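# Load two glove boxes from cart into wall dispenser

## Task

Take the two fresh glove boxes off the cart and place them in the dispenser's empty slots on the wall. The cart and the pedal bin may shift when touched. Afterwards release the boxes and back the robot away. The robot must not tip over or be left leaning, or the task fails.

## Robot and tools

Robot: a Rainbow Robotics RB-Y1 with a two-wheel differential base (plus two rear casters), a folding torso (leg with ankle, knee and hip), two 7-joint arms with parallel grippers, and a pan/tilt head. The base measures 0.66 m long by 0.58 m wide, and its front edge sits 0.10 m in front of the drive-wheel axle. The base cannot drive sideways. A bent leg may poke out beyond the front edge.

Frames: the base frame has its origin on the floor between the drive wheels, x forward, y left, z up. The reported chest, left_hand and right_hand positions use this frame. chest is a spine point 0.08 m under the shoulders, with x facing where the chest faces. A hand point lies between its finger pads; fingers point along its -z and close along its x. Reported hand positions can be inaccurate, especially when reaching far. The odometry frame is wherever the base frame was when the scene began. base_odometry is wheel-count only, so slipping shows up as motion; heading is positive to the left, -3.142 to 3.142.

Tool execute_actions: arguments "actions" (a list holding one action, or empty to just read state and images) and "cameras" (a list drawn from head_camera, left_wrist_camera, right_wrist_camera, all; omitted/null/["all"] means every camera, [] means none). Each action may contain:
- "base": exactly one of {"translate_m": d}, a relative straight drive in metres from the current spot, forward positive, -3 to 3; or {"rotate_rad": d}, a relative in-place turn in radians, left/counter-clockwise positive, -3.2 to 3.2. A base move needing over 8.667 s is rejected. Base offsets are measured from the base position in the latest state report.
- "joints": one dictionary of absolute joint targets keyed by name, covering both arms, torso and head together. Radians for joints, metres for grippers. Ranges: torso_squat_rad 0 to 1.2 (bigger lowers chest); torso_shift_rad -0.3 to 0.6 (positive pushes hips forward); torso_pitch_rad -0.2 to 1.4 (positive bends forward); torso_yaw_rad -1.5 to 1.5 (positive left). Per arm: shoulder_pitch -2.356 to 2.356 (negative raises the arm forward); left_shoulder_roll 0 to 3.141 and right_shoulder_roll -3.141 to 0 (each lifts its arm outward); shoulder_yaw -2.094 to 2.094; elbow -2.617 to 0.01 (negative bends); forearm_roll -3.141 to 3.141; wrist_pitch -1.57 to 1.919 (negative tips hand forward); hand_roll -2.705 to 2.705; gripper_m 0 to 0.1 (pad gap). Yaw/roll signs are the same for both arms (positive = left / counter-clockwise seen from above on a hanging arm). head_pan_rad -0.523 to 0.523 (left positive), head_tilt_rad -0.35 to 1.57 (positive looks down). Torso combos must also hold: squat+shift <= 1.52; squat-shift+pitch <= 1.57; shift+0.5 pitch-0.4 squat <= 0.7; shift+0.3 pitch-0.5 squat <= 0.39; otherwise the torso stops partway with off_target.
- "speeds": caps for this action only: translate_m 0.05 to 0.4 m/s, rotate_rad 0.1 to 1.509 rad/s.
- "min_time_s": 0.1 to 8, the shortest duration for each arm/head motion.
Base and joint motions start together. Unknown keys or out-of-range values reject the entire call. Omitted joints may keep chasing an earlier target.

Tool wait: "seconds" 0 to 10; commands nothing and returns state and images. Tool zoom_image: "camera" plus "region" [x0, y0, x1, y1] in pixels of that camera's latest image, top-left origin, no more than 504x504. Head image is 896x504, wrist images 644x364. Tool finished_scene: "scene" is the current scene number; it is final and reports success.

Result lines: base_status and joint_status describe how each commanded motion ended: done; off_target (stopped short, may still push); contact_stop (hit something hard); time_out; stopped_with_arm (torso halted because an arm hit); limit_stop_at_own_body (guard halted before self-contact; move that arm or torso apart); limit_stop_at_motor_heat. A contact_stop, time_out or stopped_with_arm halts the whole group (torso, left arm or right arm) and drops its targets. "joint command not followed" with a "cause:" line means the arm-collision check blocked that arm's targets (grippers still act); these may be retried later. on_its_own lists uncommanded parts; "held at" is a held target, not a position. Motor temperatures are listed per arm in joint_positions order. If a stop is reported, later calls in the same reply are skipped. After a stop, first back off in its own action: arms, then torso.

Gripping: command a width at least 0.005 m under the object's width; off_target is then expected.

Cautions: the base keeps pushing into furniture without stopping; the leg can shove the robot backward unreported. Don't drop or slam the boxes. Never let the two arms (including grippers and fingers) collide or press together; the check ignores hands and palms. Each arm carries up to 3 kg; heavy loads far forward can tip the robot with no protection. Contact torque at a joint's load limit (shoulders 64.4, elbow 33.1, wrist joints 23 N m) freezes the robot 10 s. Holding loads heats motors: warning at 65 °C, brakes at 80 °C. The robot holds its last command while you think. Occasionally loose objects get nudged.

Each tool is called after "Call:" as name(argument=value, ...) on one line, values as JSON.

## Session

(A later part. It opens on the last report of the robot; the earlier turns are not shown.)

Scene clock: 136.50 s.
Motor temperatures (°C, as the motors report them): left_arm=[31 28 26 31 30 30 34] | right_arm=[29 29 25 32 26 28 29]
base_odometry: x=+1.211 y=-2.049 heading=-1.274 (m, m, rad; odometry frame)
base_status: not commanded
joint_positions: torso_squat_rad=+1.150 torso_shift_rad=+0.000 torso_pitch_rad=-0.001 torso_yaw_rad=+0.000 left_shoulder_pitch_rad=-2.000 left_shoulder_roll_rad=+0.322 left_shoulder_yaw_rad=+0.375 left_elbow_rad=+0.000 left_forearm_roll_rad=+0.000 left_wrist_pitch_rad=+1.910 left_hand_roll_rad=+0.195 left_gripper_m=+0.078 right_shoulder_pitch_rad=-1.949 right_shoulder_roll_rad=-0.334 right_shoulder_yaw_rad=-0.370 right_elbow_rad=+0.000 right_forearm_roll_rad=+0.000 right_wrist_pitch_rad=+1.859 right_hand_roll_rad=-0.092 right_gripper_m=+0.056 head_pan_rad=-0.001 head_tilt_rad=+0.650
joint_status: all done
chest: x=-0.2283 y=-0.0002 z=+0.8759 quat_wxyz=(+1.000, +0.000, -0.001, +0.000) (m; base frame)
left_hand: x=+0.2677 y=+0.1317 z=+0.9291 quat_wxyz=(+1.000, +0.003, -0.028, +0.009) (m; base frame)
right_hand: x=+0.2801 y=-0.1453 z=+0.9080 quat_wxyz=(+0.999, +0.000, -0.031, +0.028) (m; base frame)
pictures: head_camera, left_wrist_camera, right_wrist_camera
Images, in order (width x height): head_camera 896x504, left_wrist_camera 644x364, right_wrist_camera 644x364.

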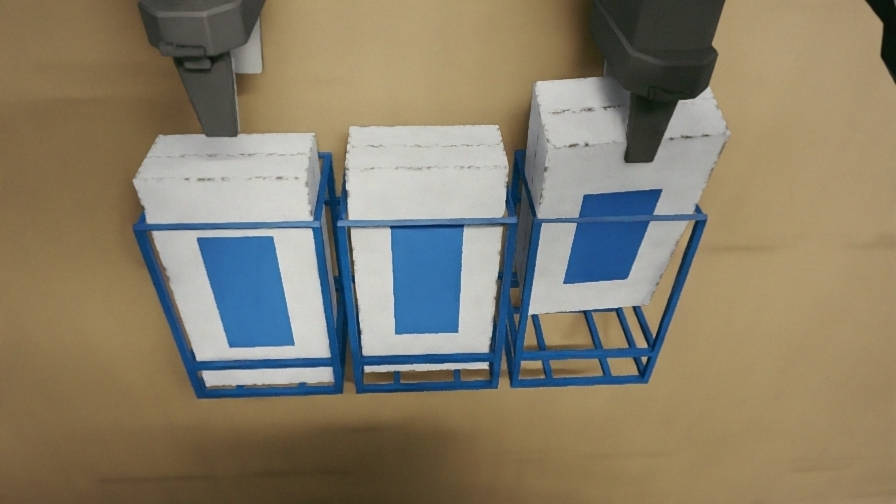

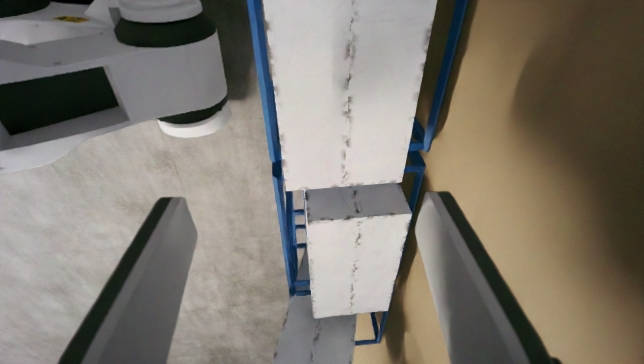

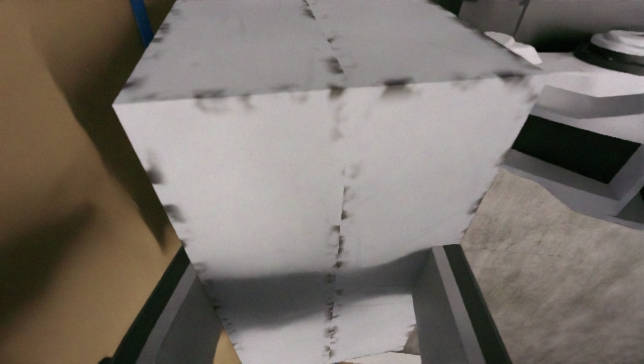

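Call:
execute_actions(actions=[{"base":{"translate_m":0.024},"speeds":{"translate_m":0.05},"joints":{"torso_squat_rad":1.11,"right_shoulder_pitch_rad":-1.90,"right_wrist_pitch_rad":1.89,"right_shoulder_roll_rad":-0.325,"right_hand_roll_rad":-0.12},"min_time_s":0.9}])

Scene clock: 139.80 s.
Motor temperatures (°C, as the motors report them): left_arm=[31 28 26 31 30 30 34] | right_arm=[29 29 25 32 26 28 29]
base_odometry: x=+1.218 y=-2.072 heading=-1.274 (m, m, rad; odometry frame)
base_status: done
joint_positions: torso_squat_rad=+1.110 torso_shift_rad=+0.000 torso_pitch_rad=-0.002 torso_yaw_rad=+0.000 left_shoulder_pitch_rad=-2.000 left_shoulder_roll_rad=+0.322 left_shoulder_yaw_rad=+0.375 left_elbow_rad=+0.000 left_forearm_roll_rad=+0.000 left_wrist_pitch_rad=+1.910 left_hand_roll_rad=+0.195 left_gripper_m=+0.078 right_shoulder_pitch_rad=-1.902 right_shoulder_roll_rad=-0.325 right_shoulder_yaw_rad=-0.370 right_elbow_rad=+0.000 right_forearm_roll_rad=+0.000 right_wrist_pitch_rad=+1.890 right_hand_roll_rad=-0.120 right_gripper_m=+0.055 head_pan_rad=-0.001 head_tilt_rad=+0.650
joint_status: all done
chest: x=-0.2287 y=-0.0003 z=+0.9012 quat_wxyz=(+1.000, +0.000, -0.001, +0.000) (m; base frame)
left_hand: x=+0.2673 y=+0.1317 z=+0.9549 quat_wxyz=(+1.000, +0.003, -0.028, +0.009) (m; base frame)
right_hand: x=+0.2706 y=-0.1509 z=+0.9097 quat_wxyz=(+1.000, -0.003, +0.007, +0.009) (m; base frame)
pictures: head_camera, left_wrist_camera, right_wrist_camera
Images, in order (width x height): head_camera 896x504, left_wrist_camera 644x364, right_wrist_camera 644x364.

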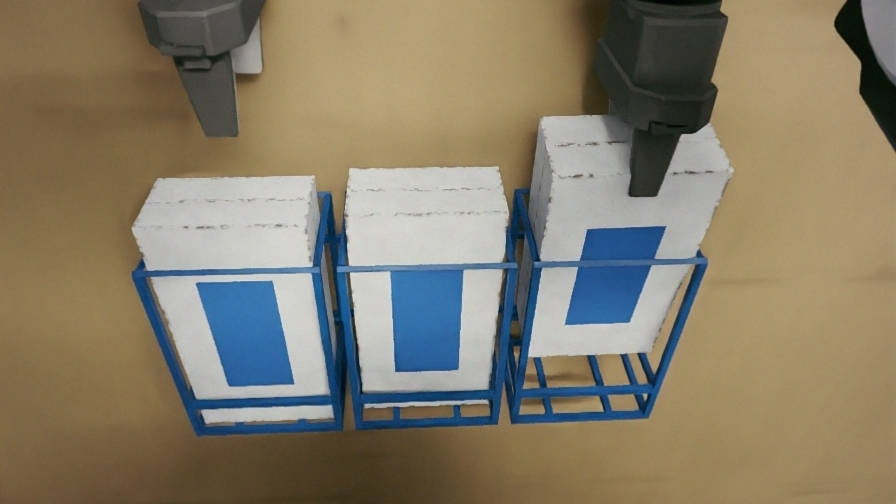

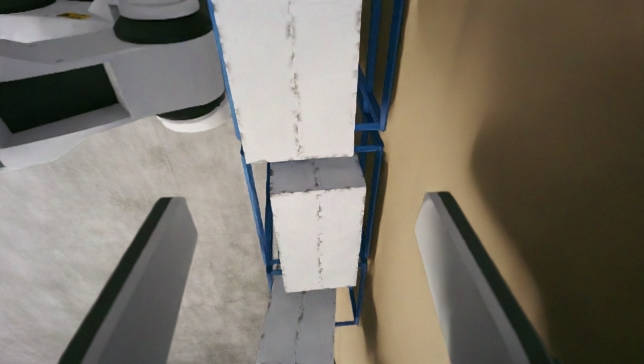

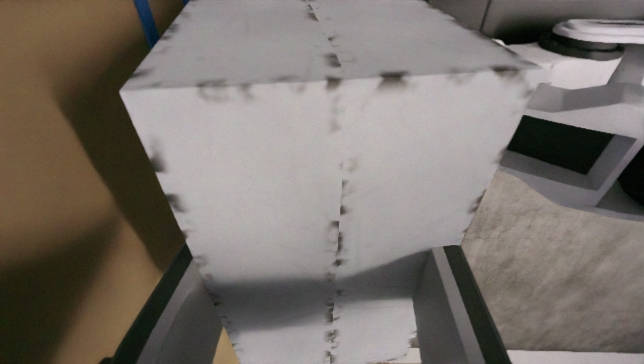

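Call:
execute_actions(actions=[{"base":{"translate_m":-0.012}}], cameras=[])

Call:
execute_actions(actions=[{"joints":{"torso_squat_rad":1.145}}])

Scene clock: 141.63 s.
Motor temperatures (°C, as the motors report them): left_arm=[31 28 26 31 30 30 34] | right_arm=[29 29 25 32 26 28 29]
base_odometry: x=+1.215 y=-2.061 heading=-1.274 (m, m, rad; odometry frame)
base_status: done
joint_positions: torso_squat_rad=+1.110 torso_shift_rad=+0.000 torso_pitch_rad=-0.001 torso_yaw_rad=+0.000 left_shoulder_pitch_rad=-2.000 left_shoulder_roll_rad=+0.322 left_shoulder_yaw_rad=+0.375 left_elbow_rad=+0.000 left_forearm_roll_rad=+0.000 left_wrist_pitch_rad=+1.910 left_hand_roll_rad=+0.195 left_gripper_m=+0.078 right_shoulder_pitch_rad=-1.901 right_shoulder_roll_rad=-0.325 right_shoulder_yaw_rad=-0.370 right_elbow_rad=-0.001 right_forearm_roll_rad=+0.000 right_wrist_pitch_rad=+1.889 right_hand_roll_rad=-0.120 right_gripper_m=+0.055 head_pan_rad=-0.001 head_tilt_rad=+0.650
joint_status: not commanded
chest: x=-0.2284 y=-0.0003 z=+0.9012 quat_wxyz=(+1.000, +0.000, -0.001, +0.000) (m; base frame)
left_hand: x=+0.2676 y=+0.1317 z=+0.9547 quat_wxyz=(+1.000, +0.003, -0.028, +0.009) (m; base frame)
right_hand: x=+0.2711 y=-0.1509 z=+0.9092 quat_wxyz=(+1.000, -0.003, +0.007, +0.009) (m; base frame)
pictures: none
No camera images: the call's "cameras" was empty. Leave "cameras" out to get every camera's image.

Scene clock: 142.40 s.
Motor temperatures (°C, as the motors report them): left_arm=[31 28 26 31 30 30 34] | right_arm=[29 29 25 32 26 28 29]
base_odometry: x=+1.215 y=-2.061 heading=-1.274 (m, m, rad; odometry frame)
base_status: not commanded
joint_positions: torso_squat_rad=+1.145 torso_shift_rad=+0.000 torso_pitch_rad=-0.002 torso_yaw_rad=+0.000 left_shoulder_pitch_rad=-2.000 left_shoulder_roll_rad=+0.322 left_shoulder_yaw_rad=+0.375 left_elbow_rad=+0.000 left_forearm_roll_rad=+0.000 left_wrist_pitch_rad=+1.910 left_hand_roll_rad=+0.195 left_gripper_m=+0.078 right_shoulder_pitch_rad=-1.903 right_shoulder_roll_rad=-0.327 right_shoulder_yaw_rad=-0.370 right_elbow_rad=-0.003 right_forearm_roll_rad=+0.000 right_wrist_pitch_rad=+1.888 right_hand_roll_rad=-0.120 right_gripper_m=+0.055 head_pan_rad=-0.001 head_tilt_rad=+0.650
joint_status: all done
chest: x=-0.2285 y=-0.0002 z=+0.8791 quat_wxyz=(+1.000, +0.000, -0.001, +0.000) (m; base frame)
left_hand: x=+0.2675 y=+0.1318 z=+0.9327 quat_wxyz=(+1.000, +0.002, -0.028, +0.009) (m; base frame)
right_hand: x=+0.2717 y=-0.1510 z=+0.8889 quat_wxyz=(+1.000, -0.003, +0.005, +0.009) (m; base frame)
pictures: head_camera, left_wrist_camera, right_wrist_camera
Images, in order (width x height): head_camera 896x504, left_wrist_camera 644x364, right_wrist_camera 644x364.

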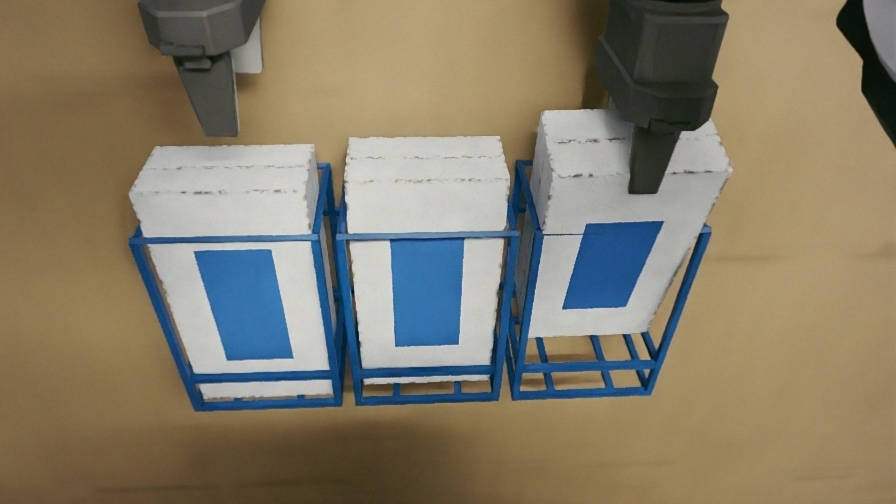

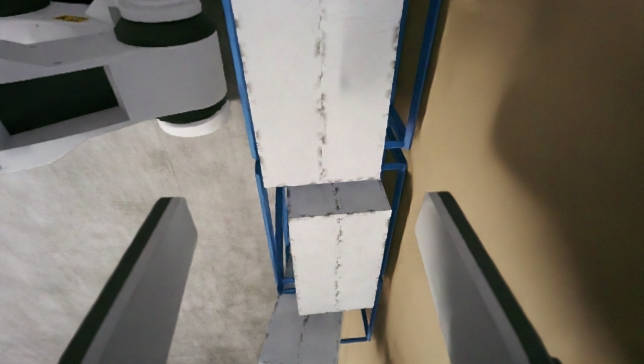

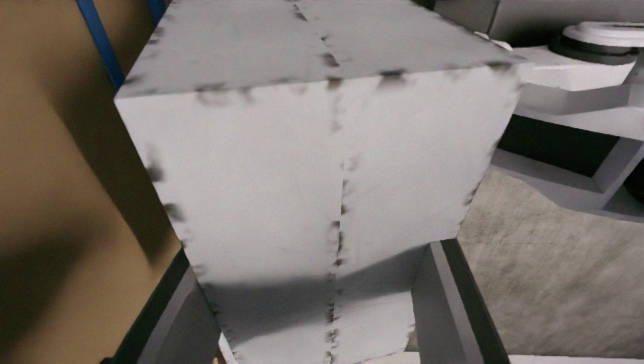

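Call:
execute_actions(actions=[{"base":{"translate_m":0.028},"speeds":{"translate_m":0.05},"joints":{"torso_squat_rad":1.10,"right_wrist_pitch_rad":1.9,"right_gripper_m":0.05}}])

Scene clock: 156.80 s.
Motor temperatures (°C, as the motors report them): left_arm=[31 28 26 31 30 30 34] | right_arm=[29 30 25 32 26 28 29]
TORQUE FAULT: right_elbow_rad reached its load limit. The robot stopped for 10 seconds, dropped its targets and accepts commands again. The stop added 9.5 s to the call and to motion_time.
base_odometry: x=+1.222 y=-2.085 heading=-1.275 (m, m, rad; odometry frame)
base_status: done
joint_positions: torso_squat_rad=+1.109 torso_shift_rad=-0.005 torso_pitch_rad=-0.012 torso_yaw_rad=-0.002 left_shoulder_pitch_rad=-2.000 left_shoulder_roll_rad=+0.322 left_shoulder_yaw_rad=+0.375 left_elbow_rad=+0.000 left_forearm_roll_rad=+0.000 left_wrist_pitch_rad=+1.910 left_hand_roll_rad=+0.195 left_gripper_m=+0.078 right_shoulder_pitch_rad=-1.891 right_shoulder_roll_rad=-0.314 right_shoulder_yaw_rad=-0.370 right_elbow_rad=+0.003 right_forearm_roll_rad=+0.000 right_wrist_pitch_rad=+1.900 right_hand_roll_rad=-0.120 right_gripper_m=+0.054 head_pan_rad=-0.001 head_tilt_rad=+0.650
joint_status: torso_squat_rad contact_stop (moved -0.036 of -0.045); right_gripper_m torque_fault (moved -0.001 of -0.005); the others done
chest: x=-0.2333 y=-0.0006 z=+0.9017 quat_wxyz=(+1.000, +0.001, -0.006, -0.001) (m; base frame)
left_hand: x=+0.2624 y=+0.1303 z=+0.9607 quat_wxyz=(+0.999, +0.003, -0.033, +0.008) (m; base frame)
right_hand: x=+0.2610 y=-0.1499 z=+0.9074 quat_wxyz=(+1.000, -0.005, +0.016, +0.011) (m; base frame)
pictures: head_camera, left_wrist_camera, right_wrist_camera
Images, in order (width x height): head_camera 896x504, left_wrist_camera 644x364, right_wrist_camera 644x364.

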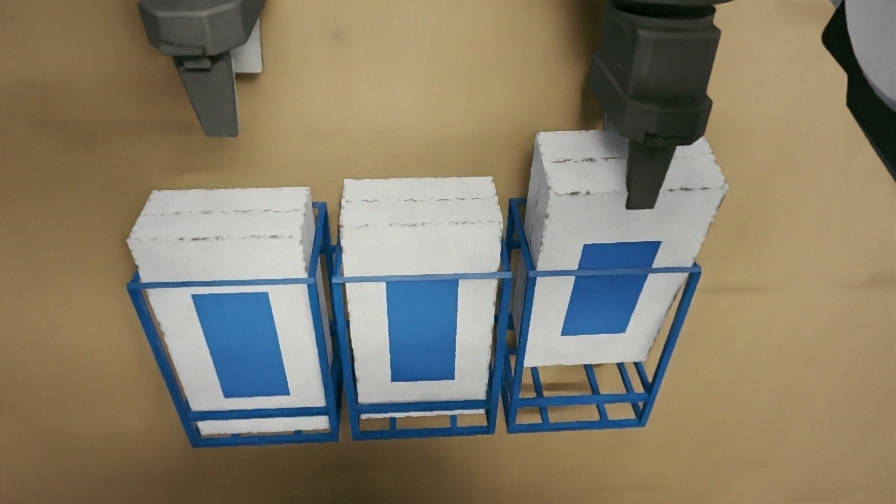

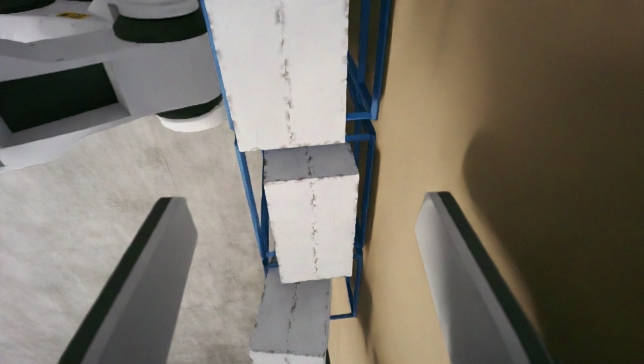

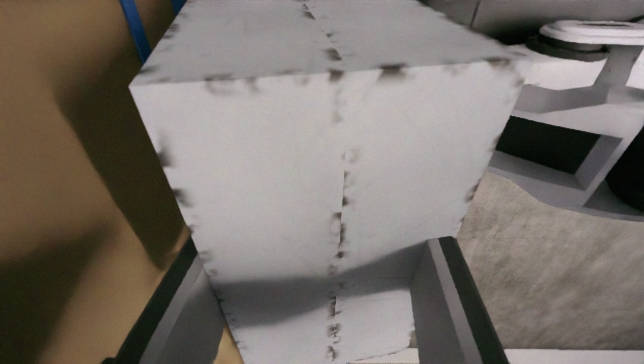

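Call:
execute_actions(actions=[{"base":{"translate_m":-0.032},"joints":{"right_gripper_m":0.04,"right_wrist_pitch_rad":1.77,"right_shoulder_pitch_rad":-1.9,"right_shoulder_roll_rad":-0.325,"right_elbow_rad":0,"right_hand_roll_rad":-0.10},"min_time_s":1.5}], cameras=[])

Call:
execute_actions(actions=[{"joints":{"torso_squat_rad":1.125,"torso_shift_rad":0,"torso_pitch_rad":0,"torso_yaw_rad":0,"right_wrist_pitch_rad":1.79}}])

Scene clock: 161.17 s.
Motor temperatures (°C, as the motors report them): left_arm=[31 28 26 31 30 30 34] | right_arm=[30 30 25 32 26 28 29]
base_odometry: x=+1.213 y=-2.054 heading=-1.274 (m, m, rad; odometry frame)
base_status: done
joint_positions: torso_squat_rad=+1.108 torso_shift_rad=-0.002 torso_pitch_rad=-0.006 torso_yaw_rad=-0.001 left_shoulder_pitch_rad=-2.000 left_shoulder_roll_rad=+0.322 left_shoulder_yaw_rad=+0.375 left_elbow_rad=+0.000 left_forearm_roll_rad=+0.000 left_wrist_pitch_rad=+1.910 left_hand_roll_rad=+0.195 left_gripper_m=+0.078 right_shoulder_pitch_rad=-1.899 right_shoulder_roll_rad=-0.325 right_shoulder_yaw_rad=-0.370 right_elbow_rad=+0.001 right_forearm_roll_rad=+0.000 right_wrist_pitch_rad=+1.770 right_hand_roll_rad=-0.100 right_gripper_m=+0.053 head_pan_rad=-0.001 head_tilt_rad=+0.650
joint_status: right_gripper_m off_target (ended at +0.053, target +0.040); the others done
chest: x=-0.2305 y=-0.0003 z=+0.9024 quat_wxyz=(+1.000, +0.000, -0.003, +0.000) (m; base frame)
left_hand: x=+0.2654 y=+0.1313 z=+0.9581 quat_wxyz=(+1.000, +0.003, -0.030, +0.009) (m; base frame)
right_hand: x=+0.2953 y=-0.1478 z=+0.9122 quat_wxyz=(+0.998, +0.004, -0.052, +0.019) (m; base frame)
pictures: none
No camera images: the call's "cameras" was empty. Leave "cameras" out to get every camera's image.

Scene clock: 161.80 s.
Motor temperatures (°C, as the motors report them): left_arm=[31 28 26 31 30 30 34] | right_arm=[30 30 25 32 26 28 29]
base_odometry: x=+1.213 y=-2.054 heading=-1.274 (m, m, rad; odometry frame)
base_status: not commanded
joint_positions: torso_squat_rad=+1.125 torso_shift_rad=+0.000 torso_pitch_rad=+0.000 torso_yaw_rad=+0.000 left_shoulder_pitch_rad=-2.000 left_shoulder_roll_rad=+0.322 left_shoulder_yaw_rad=+0.375 left_elbow_rad=+0.000 left_forearm_roll_rad=+0.000 left_wrist_pitch_rad=+1.910 left_hand_roll_rad=+0.195 left_gripper_m=+0.078 right_shoulder_pitch_rad=-1.899 right_shoulder_roll_rad=-0.325 right_shoulder_yaw_rad=-0.370 right_elbow_rad=+0.000 right_forearm_roll_rad=+0.000 right_wrist_pitch_rad=+1.790 right_hand_roll_rad=-0.100 right_gripper_m=+0.052 head_pan_rad=-0.001 head_tilt_rad=+0.650
joint_status: all done
chest: x=-0.2280 y=-0.0003 z=+0.8918 quat_wxyz=(+1.000, +0.000, +0.000, +0.000) (m; base frame)
left_hand: x=+0.2681 y=+0.1317 z=+0.9446 quat_wxyz=(+1.000, +0.003, -0.027, +0.009) (m; base frame)
right_hand: x=+0.2937 y=-0.1479 z=+0.8987 quat_wxyz=(+0.999, +0.003, -0.040, +0.019) (m; base frame)
pictures: head_camera, left_wrist_camera, right_wrist_camera
Images, in order (width x height): head_camera 896x504, left_wrist_camera 644x364, right_wrist_camera 644x364.

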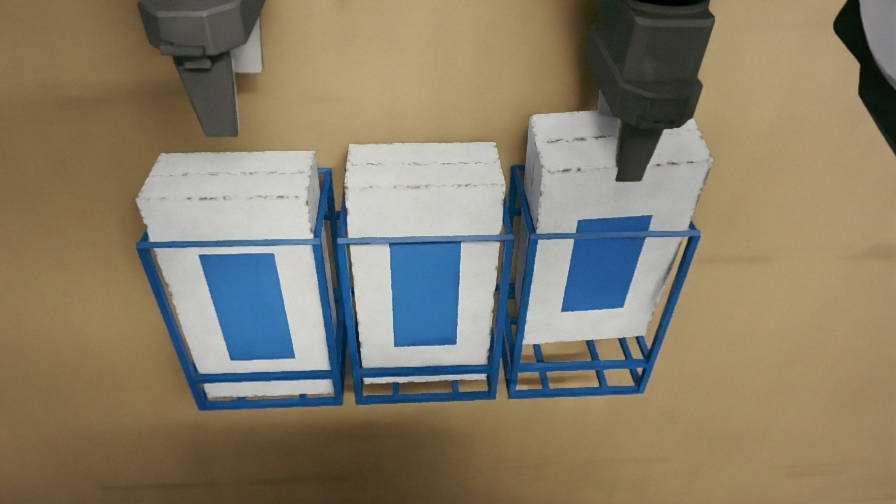

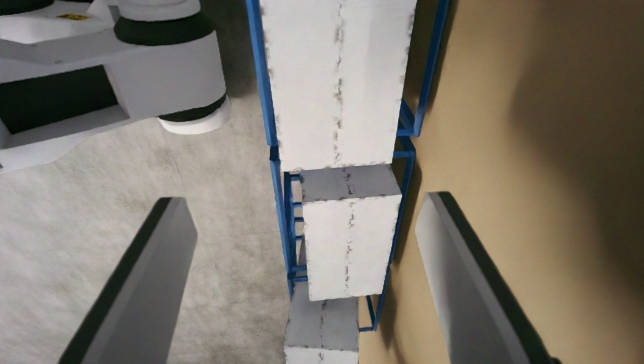

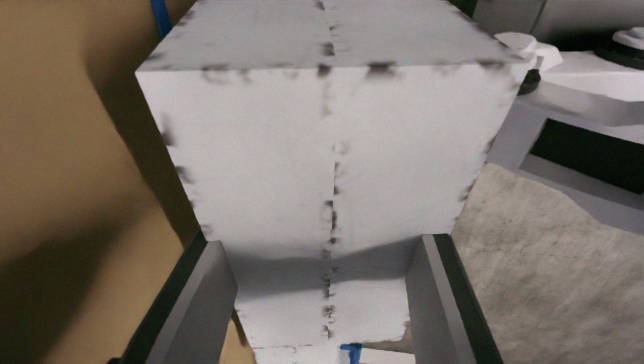

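Call:
execute_actions(actions=[{"base":{"translate_m":0.017},"speeds":{"translate_m":0.05},"joints":{"torso_squat_rad":1.11}}], cameras=[])

Call:
execute_actions(actions=[{"joints":{"right_wrist_pitch_rad":1.845,"right_hand_roll_rad":-0.12}}], cameras=[])

Call:
execute_actions(actions=[{"joints":{"torso_squat_rad":1.15}}])

Scene clock: 165.23 s.
Motor temperatures (°C, as the motors report them): left_arm=[31 28 26 31 30 30 34] | right_arm=[30 30 25 32 26 28 29]
base_odometry: x=+1.218 y=-2.070 heading=-1.274 (m, m, rad; odometry frame)
base_status: done
joint_positions: torso_squat_rad=+1.110 torso_shift_rad=+0.000 torso_pitch_rad=+0.000 torso_yaw_rad=+0.000 left_shoulder_pitch_rad=-2.000 left_shoulder_roll_rad=+0.322 left_shoulder_yaw_rad=+0.375 left_elbow_rad=+0.000 left_forearm_roll_rad=+0.000 left_wrist_pitch_rad=+1.910 left_hand_roll_rad=+0.195 left_gripper_m=+0.078 right_shoulder_pitch_rad=-1.899 right_shoulder_roll_rad=-0.325 right_shoulder_yaw_rad=-0.370 right_elbow_rad=+0.001 right_forearm_roll_rad=+0.000 right_wrist_pitch_rad=+1.790 right_hand_roll_rad=-0.100 right_gripper_m=+0.052 head_pan_rad=-0.001 head_tilt_rad=+0.650
joint_status: all done
chest: x=-0.2279 y=-0.0003 z=+0.9012 quat_wxyz=(+1.000, +0.000, +0.000, +0.000) (m; base frame)
left_hand: x=+0.2681 y=+0.1317 z=+0.9540 quat_wxyz=(+1.000, +0.003, -0.027, +0.009) (m; base frame)
right_hand: x=+0.2937 y=-0.1479 z=+0.9079 quat_wxyz=(+0.999, +0.003, -0.039, +0.019) (m; base frame)
pictures: none
No camera images: the call's "cameras" was empty. Leave "cameras" out to get every camera's image.

Scene clock: 165.73 s.
Motor temperatures (°C, as the motors report them): left_arm=[31 28 26 31 30 30 34] | right_arm=[30 30 25 32 26 28 29]
base_odometry: x=+1.218 y=-2.070 heading=-1.274 (m, m, rad; odometry frame)
base_status: not commanded
joint_positions: torso_squat_rad=+1.110 torso_shift_rad=+0.000 torso_pitch_rad=+0.000 torso_yaw_rad=+0.000 left_shoulder_pitch_rad=-2.000 left_shoulder_roll_rad=+0.322 left_shoulder_yaw_rad=+0.375 left_elbow_rad=+0.000 left_forearm_roll_rad=+0.000 left_wrist_pitch_rad=+1.910 left_hand_roll_rad=+0.195 left_gripper_m=+0.078 right_shoulder_pitch_rad=-1.899 right_shoulder_roll_rad=-0.325 right_shoulder_yaw_rad=-0.370 right_elbow_rad=+0.001 right_forearm_roll_rad=+0.000 right_wrist_pitch_rad=+1.845 right_hand_roll_rad=-0.120 right_gripper_m=+0.052 head_pan_rad=-0.001 head_tilt_rad=+0.650
joint_status: all done
chest: x=-0.2279 y=-0.0003 z=+0.9012 quat_wxyz=(+1.000, +0.000, +0.000, +0.000) (m; base frame)
left_hand: x=+0.2682 y=+0.1317 z=+0.9540 quat_wxyz=(+1.000, +0.003, -0.027, +0.009) (m; base frame)
right_hand: x=+0.2812 y=-0.1496 z=+0.9073 quat_wxyz=(+1.000, +0.000, -0.012, +0.009) (m; base frame)
pictures: none
No camera images: the call's "cameras" was empty. Leave "cameras" out to get every camera's image.

Scene clock: 166.70 s.
Motor temperatures (°C, as the motors report them): left_arm=[31 28 26 31 30 30 34] | right_arm=[30 30 25 32 26 28 29]
base_odometry: x=+1.218 y=-2.070 heading=-1.274 (m, m, rad; odometry frame)
base_status: not commanded
joint_positions: torso_squat_rad=+1.150 torso_shift_rad=+0.000 torso_pitch_rad=+0.000 torso_yaw_rad=+0.000 left_shoulder_pitch_rad=-2.000 left_shoulder_roll_rad=+0.322 left_shoulder_yaw_rad=+0.375 left_elbow_rad=+0.000 left_forearm_roll_rad=+0.000 left_wrist_pitch_rad=+1.910 left_hand_roll_rad=+0.195 left_gripper_m=+0.078 right_shoulder_pitch_rad=-1.900 right_shoulder_roll_rad=-0.325 right_shoulder_yaw_rad=-0.370 right_elbow_rad=+0.000 right_forearm_roll_rad=+0.000 right_wrist_pitch_rad=+1.845 right_hand_roll_rad=-0.120 right_gripper_m=+0.052 head_pan_rad=-0.001 head_tilt_rad=+0.650
joint_status: all done
chest: x=-0.2280 y=-0.0002 z=+0.8759 quat_wxyz=(+1.000, +0.000, +0.000, +0.000) (m; base frame)
left_hand: x=+0.2681 y=+0.1318 z=+0.9287 quat_wxyz=(+1.000, +0.003, -0.027, +0.009) (m; base frame)
right_hand: x=+0.2813 y=-0.1495 z=+0.8824 quat_wxyz=(+1.000, +0.000, -0.013, +0.009) (m; base frame)
pictures: head_camera, left_wrist_camera, right_wrist_camera
Images, in order (width x height): head_camera 896x504, left_wrist_camera 644x364, right_wrist_camera 644x364.

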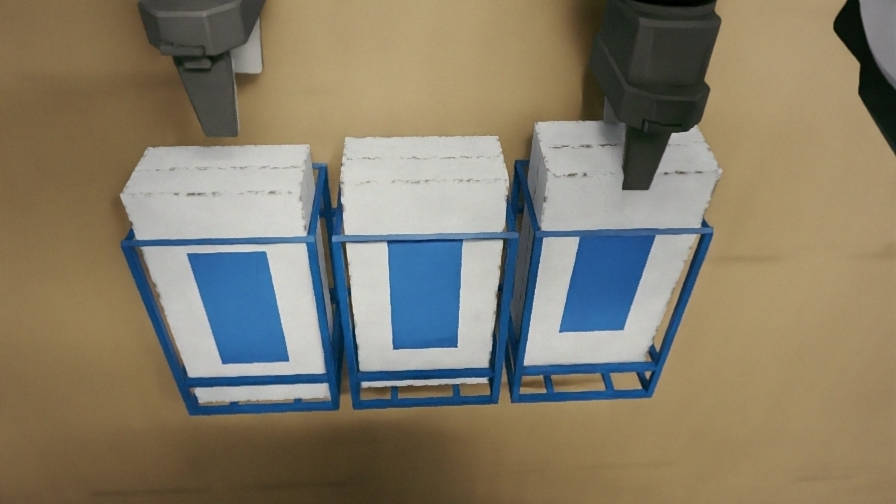

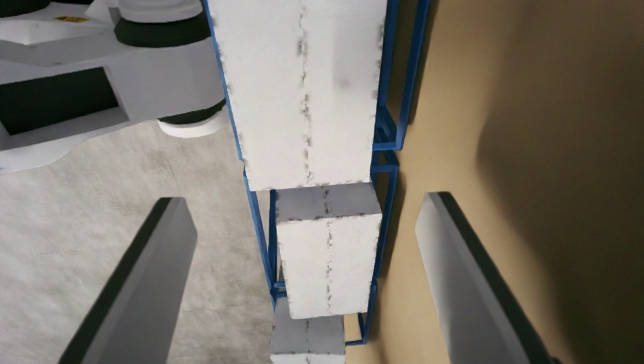

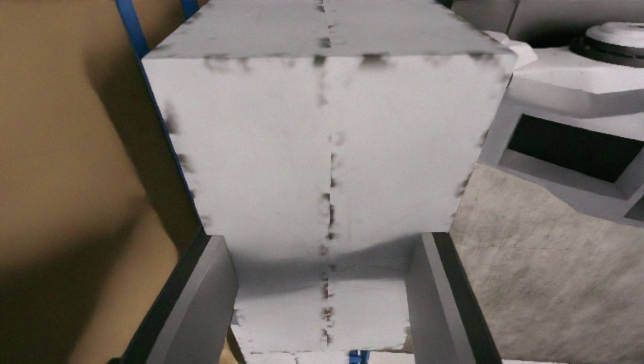

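Past the rail.

Call:
execute_actions(actions=[{"joints":{"torso_squat_rad":1.162}}], cameras=[])

Call:
execute_actions(actions=[{"joints":{"right_gripper_m":0.075}}], cameras=[])

Call:
execute_actions(actions=[{"joints":{"torso_squat_rad":1.03}}], cameras=[])

Call:
execute_actions(actions=[{"base":{"translate_m":-0.55},"joints":{"head_tilt_rad":0.45}}], cameras=["head_camera"])

Scene clock: 171.67 s.
Motor temperatures (°C, as the motors report them): left_arm=[31 28 26 31 30 30 34] | right_arm=[30 30 25 32 26 28 29]
base_odometry: x=+1.218 y=-2.070 heading=-1.274 (m, m, rad; odometry frame)
base_status: not commanded
joint_positions: torso_squat_rad=+1.162 torso_shift_rad=+0.000 torso_pitch_rad=+0.000 torso_yaw_rad=+0.000 left_shoulder_pitch_rad=-2.000 left_shoulder_roll_rad=+0.322 left_shoulder_yaw_rad=+0.375 left_elbow_rad=+0.000 left_forearm_roll_rad=+0.000 left_wrist_pitch_rad=+1.910 left_hand_roll_rad=+0.195 left_gripper_m=+0.078 right_shoulder_pitch_rad=-1.900 right_shoulder_roll_rad=-0.325 right_shoulder_yaw_rad=-0.370 right_elbow_rad=+0.000 right_forearm_roll_rad=+0.000 right_wrist_pitch_rad=+1.845 right_hand_roll_rad=-0.120 right_gripper_m=+0.052 head_pan_rad=-0.001 head_tilt_rad=+0.650
joint_status: all done
chest: x=-0.2280 y=-0.0002 z=+0.8682 quat_wxyz=(+1.000, +0.000, +0.000, +0.000) (m; base frame)
left_hand: x=+0.2681 y=+0.1318 z=+0.9210 quat_wxyz=(+1.000, +0.003, -0.027, +0.009) (m; base frame)
right_hand: x=+0.2814 y=-0.1495 z=+0.8747 quat_wxyz=(+1.000, +0.000, -0.013, +0.009) (m; base frame)
pictures: none
No camera images: the call's "cameras" was empty. Leave "cameras" out to get every camera's image.

Scene clock: 172.50 s.
Motor temperatures (°C, as the motors report them): left_arm=[31 28 26 31 30 30 34] | right_arm=[30 30 25 32 26 28 29]
base_odometry: x=+1.218 y=-2.070 heading=-1.274 (m, m, rad; odometry frame)
base_status: not commanded
joint_positions: torso_squat_rad=+1.162 torso_shift_rad=+0.000 torso_pitch_rad=+0.000 torso_yaw_rad=+0.000 left_shoulder_pitch_rad=-2.000 left_shoulder_roll_rad=+0.322 left_shoulder_yaw_rad=+0.375 left_elbow_rad=+0.000 left_forearm_roll_rad=+0.000 left_wrist_pitch_rad=+1.910 left_hand_roll_rad=+0.195 left_gripper_m=+0.078 right_shoulder_pitch_rad=-1.900 right_shoulder_roll_rad=-0.325 right_shoulder_yaw_rad=-0.370 right_elbow_rad=+0.000 right_forearm_roll_rad=+0.000 right_wrist_pitch_rad=+1.845 right_hand_roll_rad=-0.120 right_gripper_m=+0.075 head_pan_rad=-0.001 head_tilt_rad=+0.650
joint_status: all done
chest: x=-0.2280 y=-0.0002 z=+0.8682 quat_wxyz=(+1.000, +0.000, +0.000, +0.000) (m; base frame)
left_hand: x=+0.2681 y=+0.1318 z=+0.9210 quat_wxyz=(+1.000, +0.003, -0.027, +0.009) (m; base frame)
right_hand: x=+0.2813 y=-0.1495 z=+0.8747 quat_wxyz=(+1.000, +0.000, -0.013, +0.009) (m; base frame)
pictures: none
No camera images: the call's "cameras" was empty. Leave "cameras" out to get every camera's image.

Scene clock: 173.73 s.
Motor temperatures (°C, as the motors report them): left_arm=[31 28 26 31 30 30 34] | right_arm=[30 30 25 32 26 28 29]
base_odometry: x=+1.218 y=-2.070 heading=-1.274 (m, m, rad; odometry frame)
base_status: not commanded
joint_positions: torso_squat_rad=+1.030 torso_shift_rad=+0.000 torso_pitch_rad=+0.000 torso_yaw_rad=+0.000 left_shoulder_pitch_rad=-2.000 left_shoulder_roll_rad=+0.322 left_shoulder_yaw_rad=+0.375 left_elbow_rad=+0.000 left_forearm_roll_rad=+0.000 left_wrist_pitch_rad=+1.910 left_hand_roll_rad=+0.195 left_gripper_m=+0.078 right_shoulder_pitch_rad=-1.900 right_shoulder_roll_rad=-0.325 right_shoulder_yaw_rad=-0.370 right_elbow_rad=+0.000 right_forearm_roll_rad=+0.000 right_wrist_pitch_rad=+1.845 right_hand_roll_rad=-0.120 right_gripper_m=+0.075 head_pan_rad=-0.001 head_tilt_rad=+0.650
joint_status: all done
chest: x=-0.2280 y=-0.0003 z=+0.9503 quat_wxyz=(+1.000, +0.000, +0.000, +0.000) (m; base frame)
left_hand: x=+0.2681 y=+0.1317 z=+1.0032 quat_wxyz=(+1.000, +0.003, -0.027, +0.009) (m; base frame)
right_hand: x=+0.2813 y=-0.1496 z=+0.9570 quat_wxyz=(+1.000, +0.000, -0.013, +0.009) (m; base frame)
pictures: none
No camera images: the call's "cameras" was empty. Leave "cameras" out to get every camera's image.

Scene clock: 176.50 s.
Motor temperatures (°C, as the motors report them): left_arm=[31 28 26 31 30 30 34] | right_arm=[30 30 25 32 26 28 29]
base_odometry: x=+1.057 y=-1.544 heading=-1.276 (m, m, rad; odometry frame)
base_status: done
joint_positions: torso_squat_rad=+1.030 torso_shift_rad=+0.000 torso_pitch_rad=+0.000 torso_yaw_rad=+0.000 left_shoulder_pitch_rad=-2.000 left_shoulder_roll_rad=+0.322 left_shoulder_yaw_rad=+0.375 left_elbow_rad=+0.000 left_forearm_roll_rad=+0.000 left_wrist_pitch_rad=+1.910 left_hand_roll_rad=+0.195 left_gripper_m=+0.078 right_shoulder_pitch_rad=-1.900 right_shoulder_roll_rad=-0.325 right_shoulder_yaw_rad=-0.370 right_elbow_rad=+0.000 right_forearm_roll_rad=+0.000 right_wrist_pitch_rad=+1.845 right_hand_roll_rad=-0.120 right_gripper_m=+0.075 head_pan_rad=-0.001 head_tilt_rad=+0.450
joint_status: all done
chest: x=-0.2281 y=-0.0003 z=+0.9503 quat_wxyz=(+1.000, +0.000, +0.000, +0.000) (m; base frame)
left_hand: x=+0.2680 y=+0.1317 z=+1.0032 quat_wxyz=(+1.000, +0.003, -0.027, +0.009) (m; base frame)
right_hand: x=+0.2813 y=-0.1496 z=+0.9571 quat_wxyz=(+1.000, +0.000, -0.013, +0.009) (m; base frame)
pictures: head_camera
Images, in order (width x height): head_camera 896x504.

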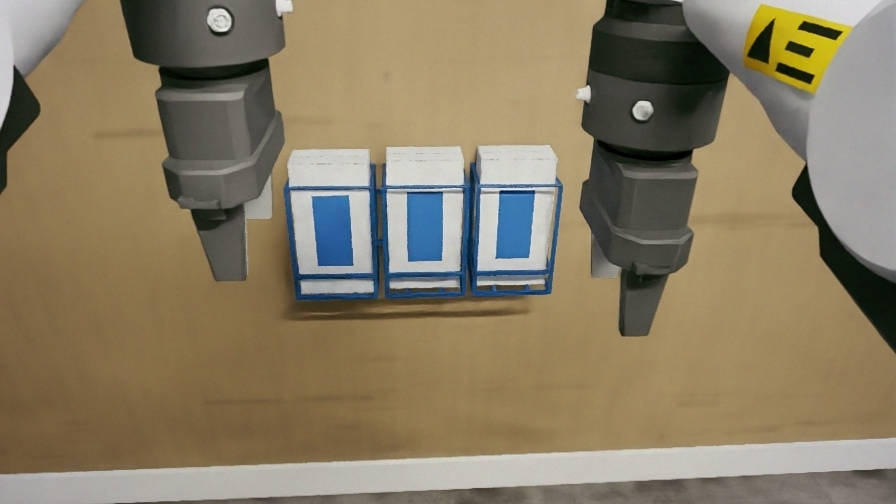

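Call:
finished_scene(scene=2)

The scene is finished: the task was done.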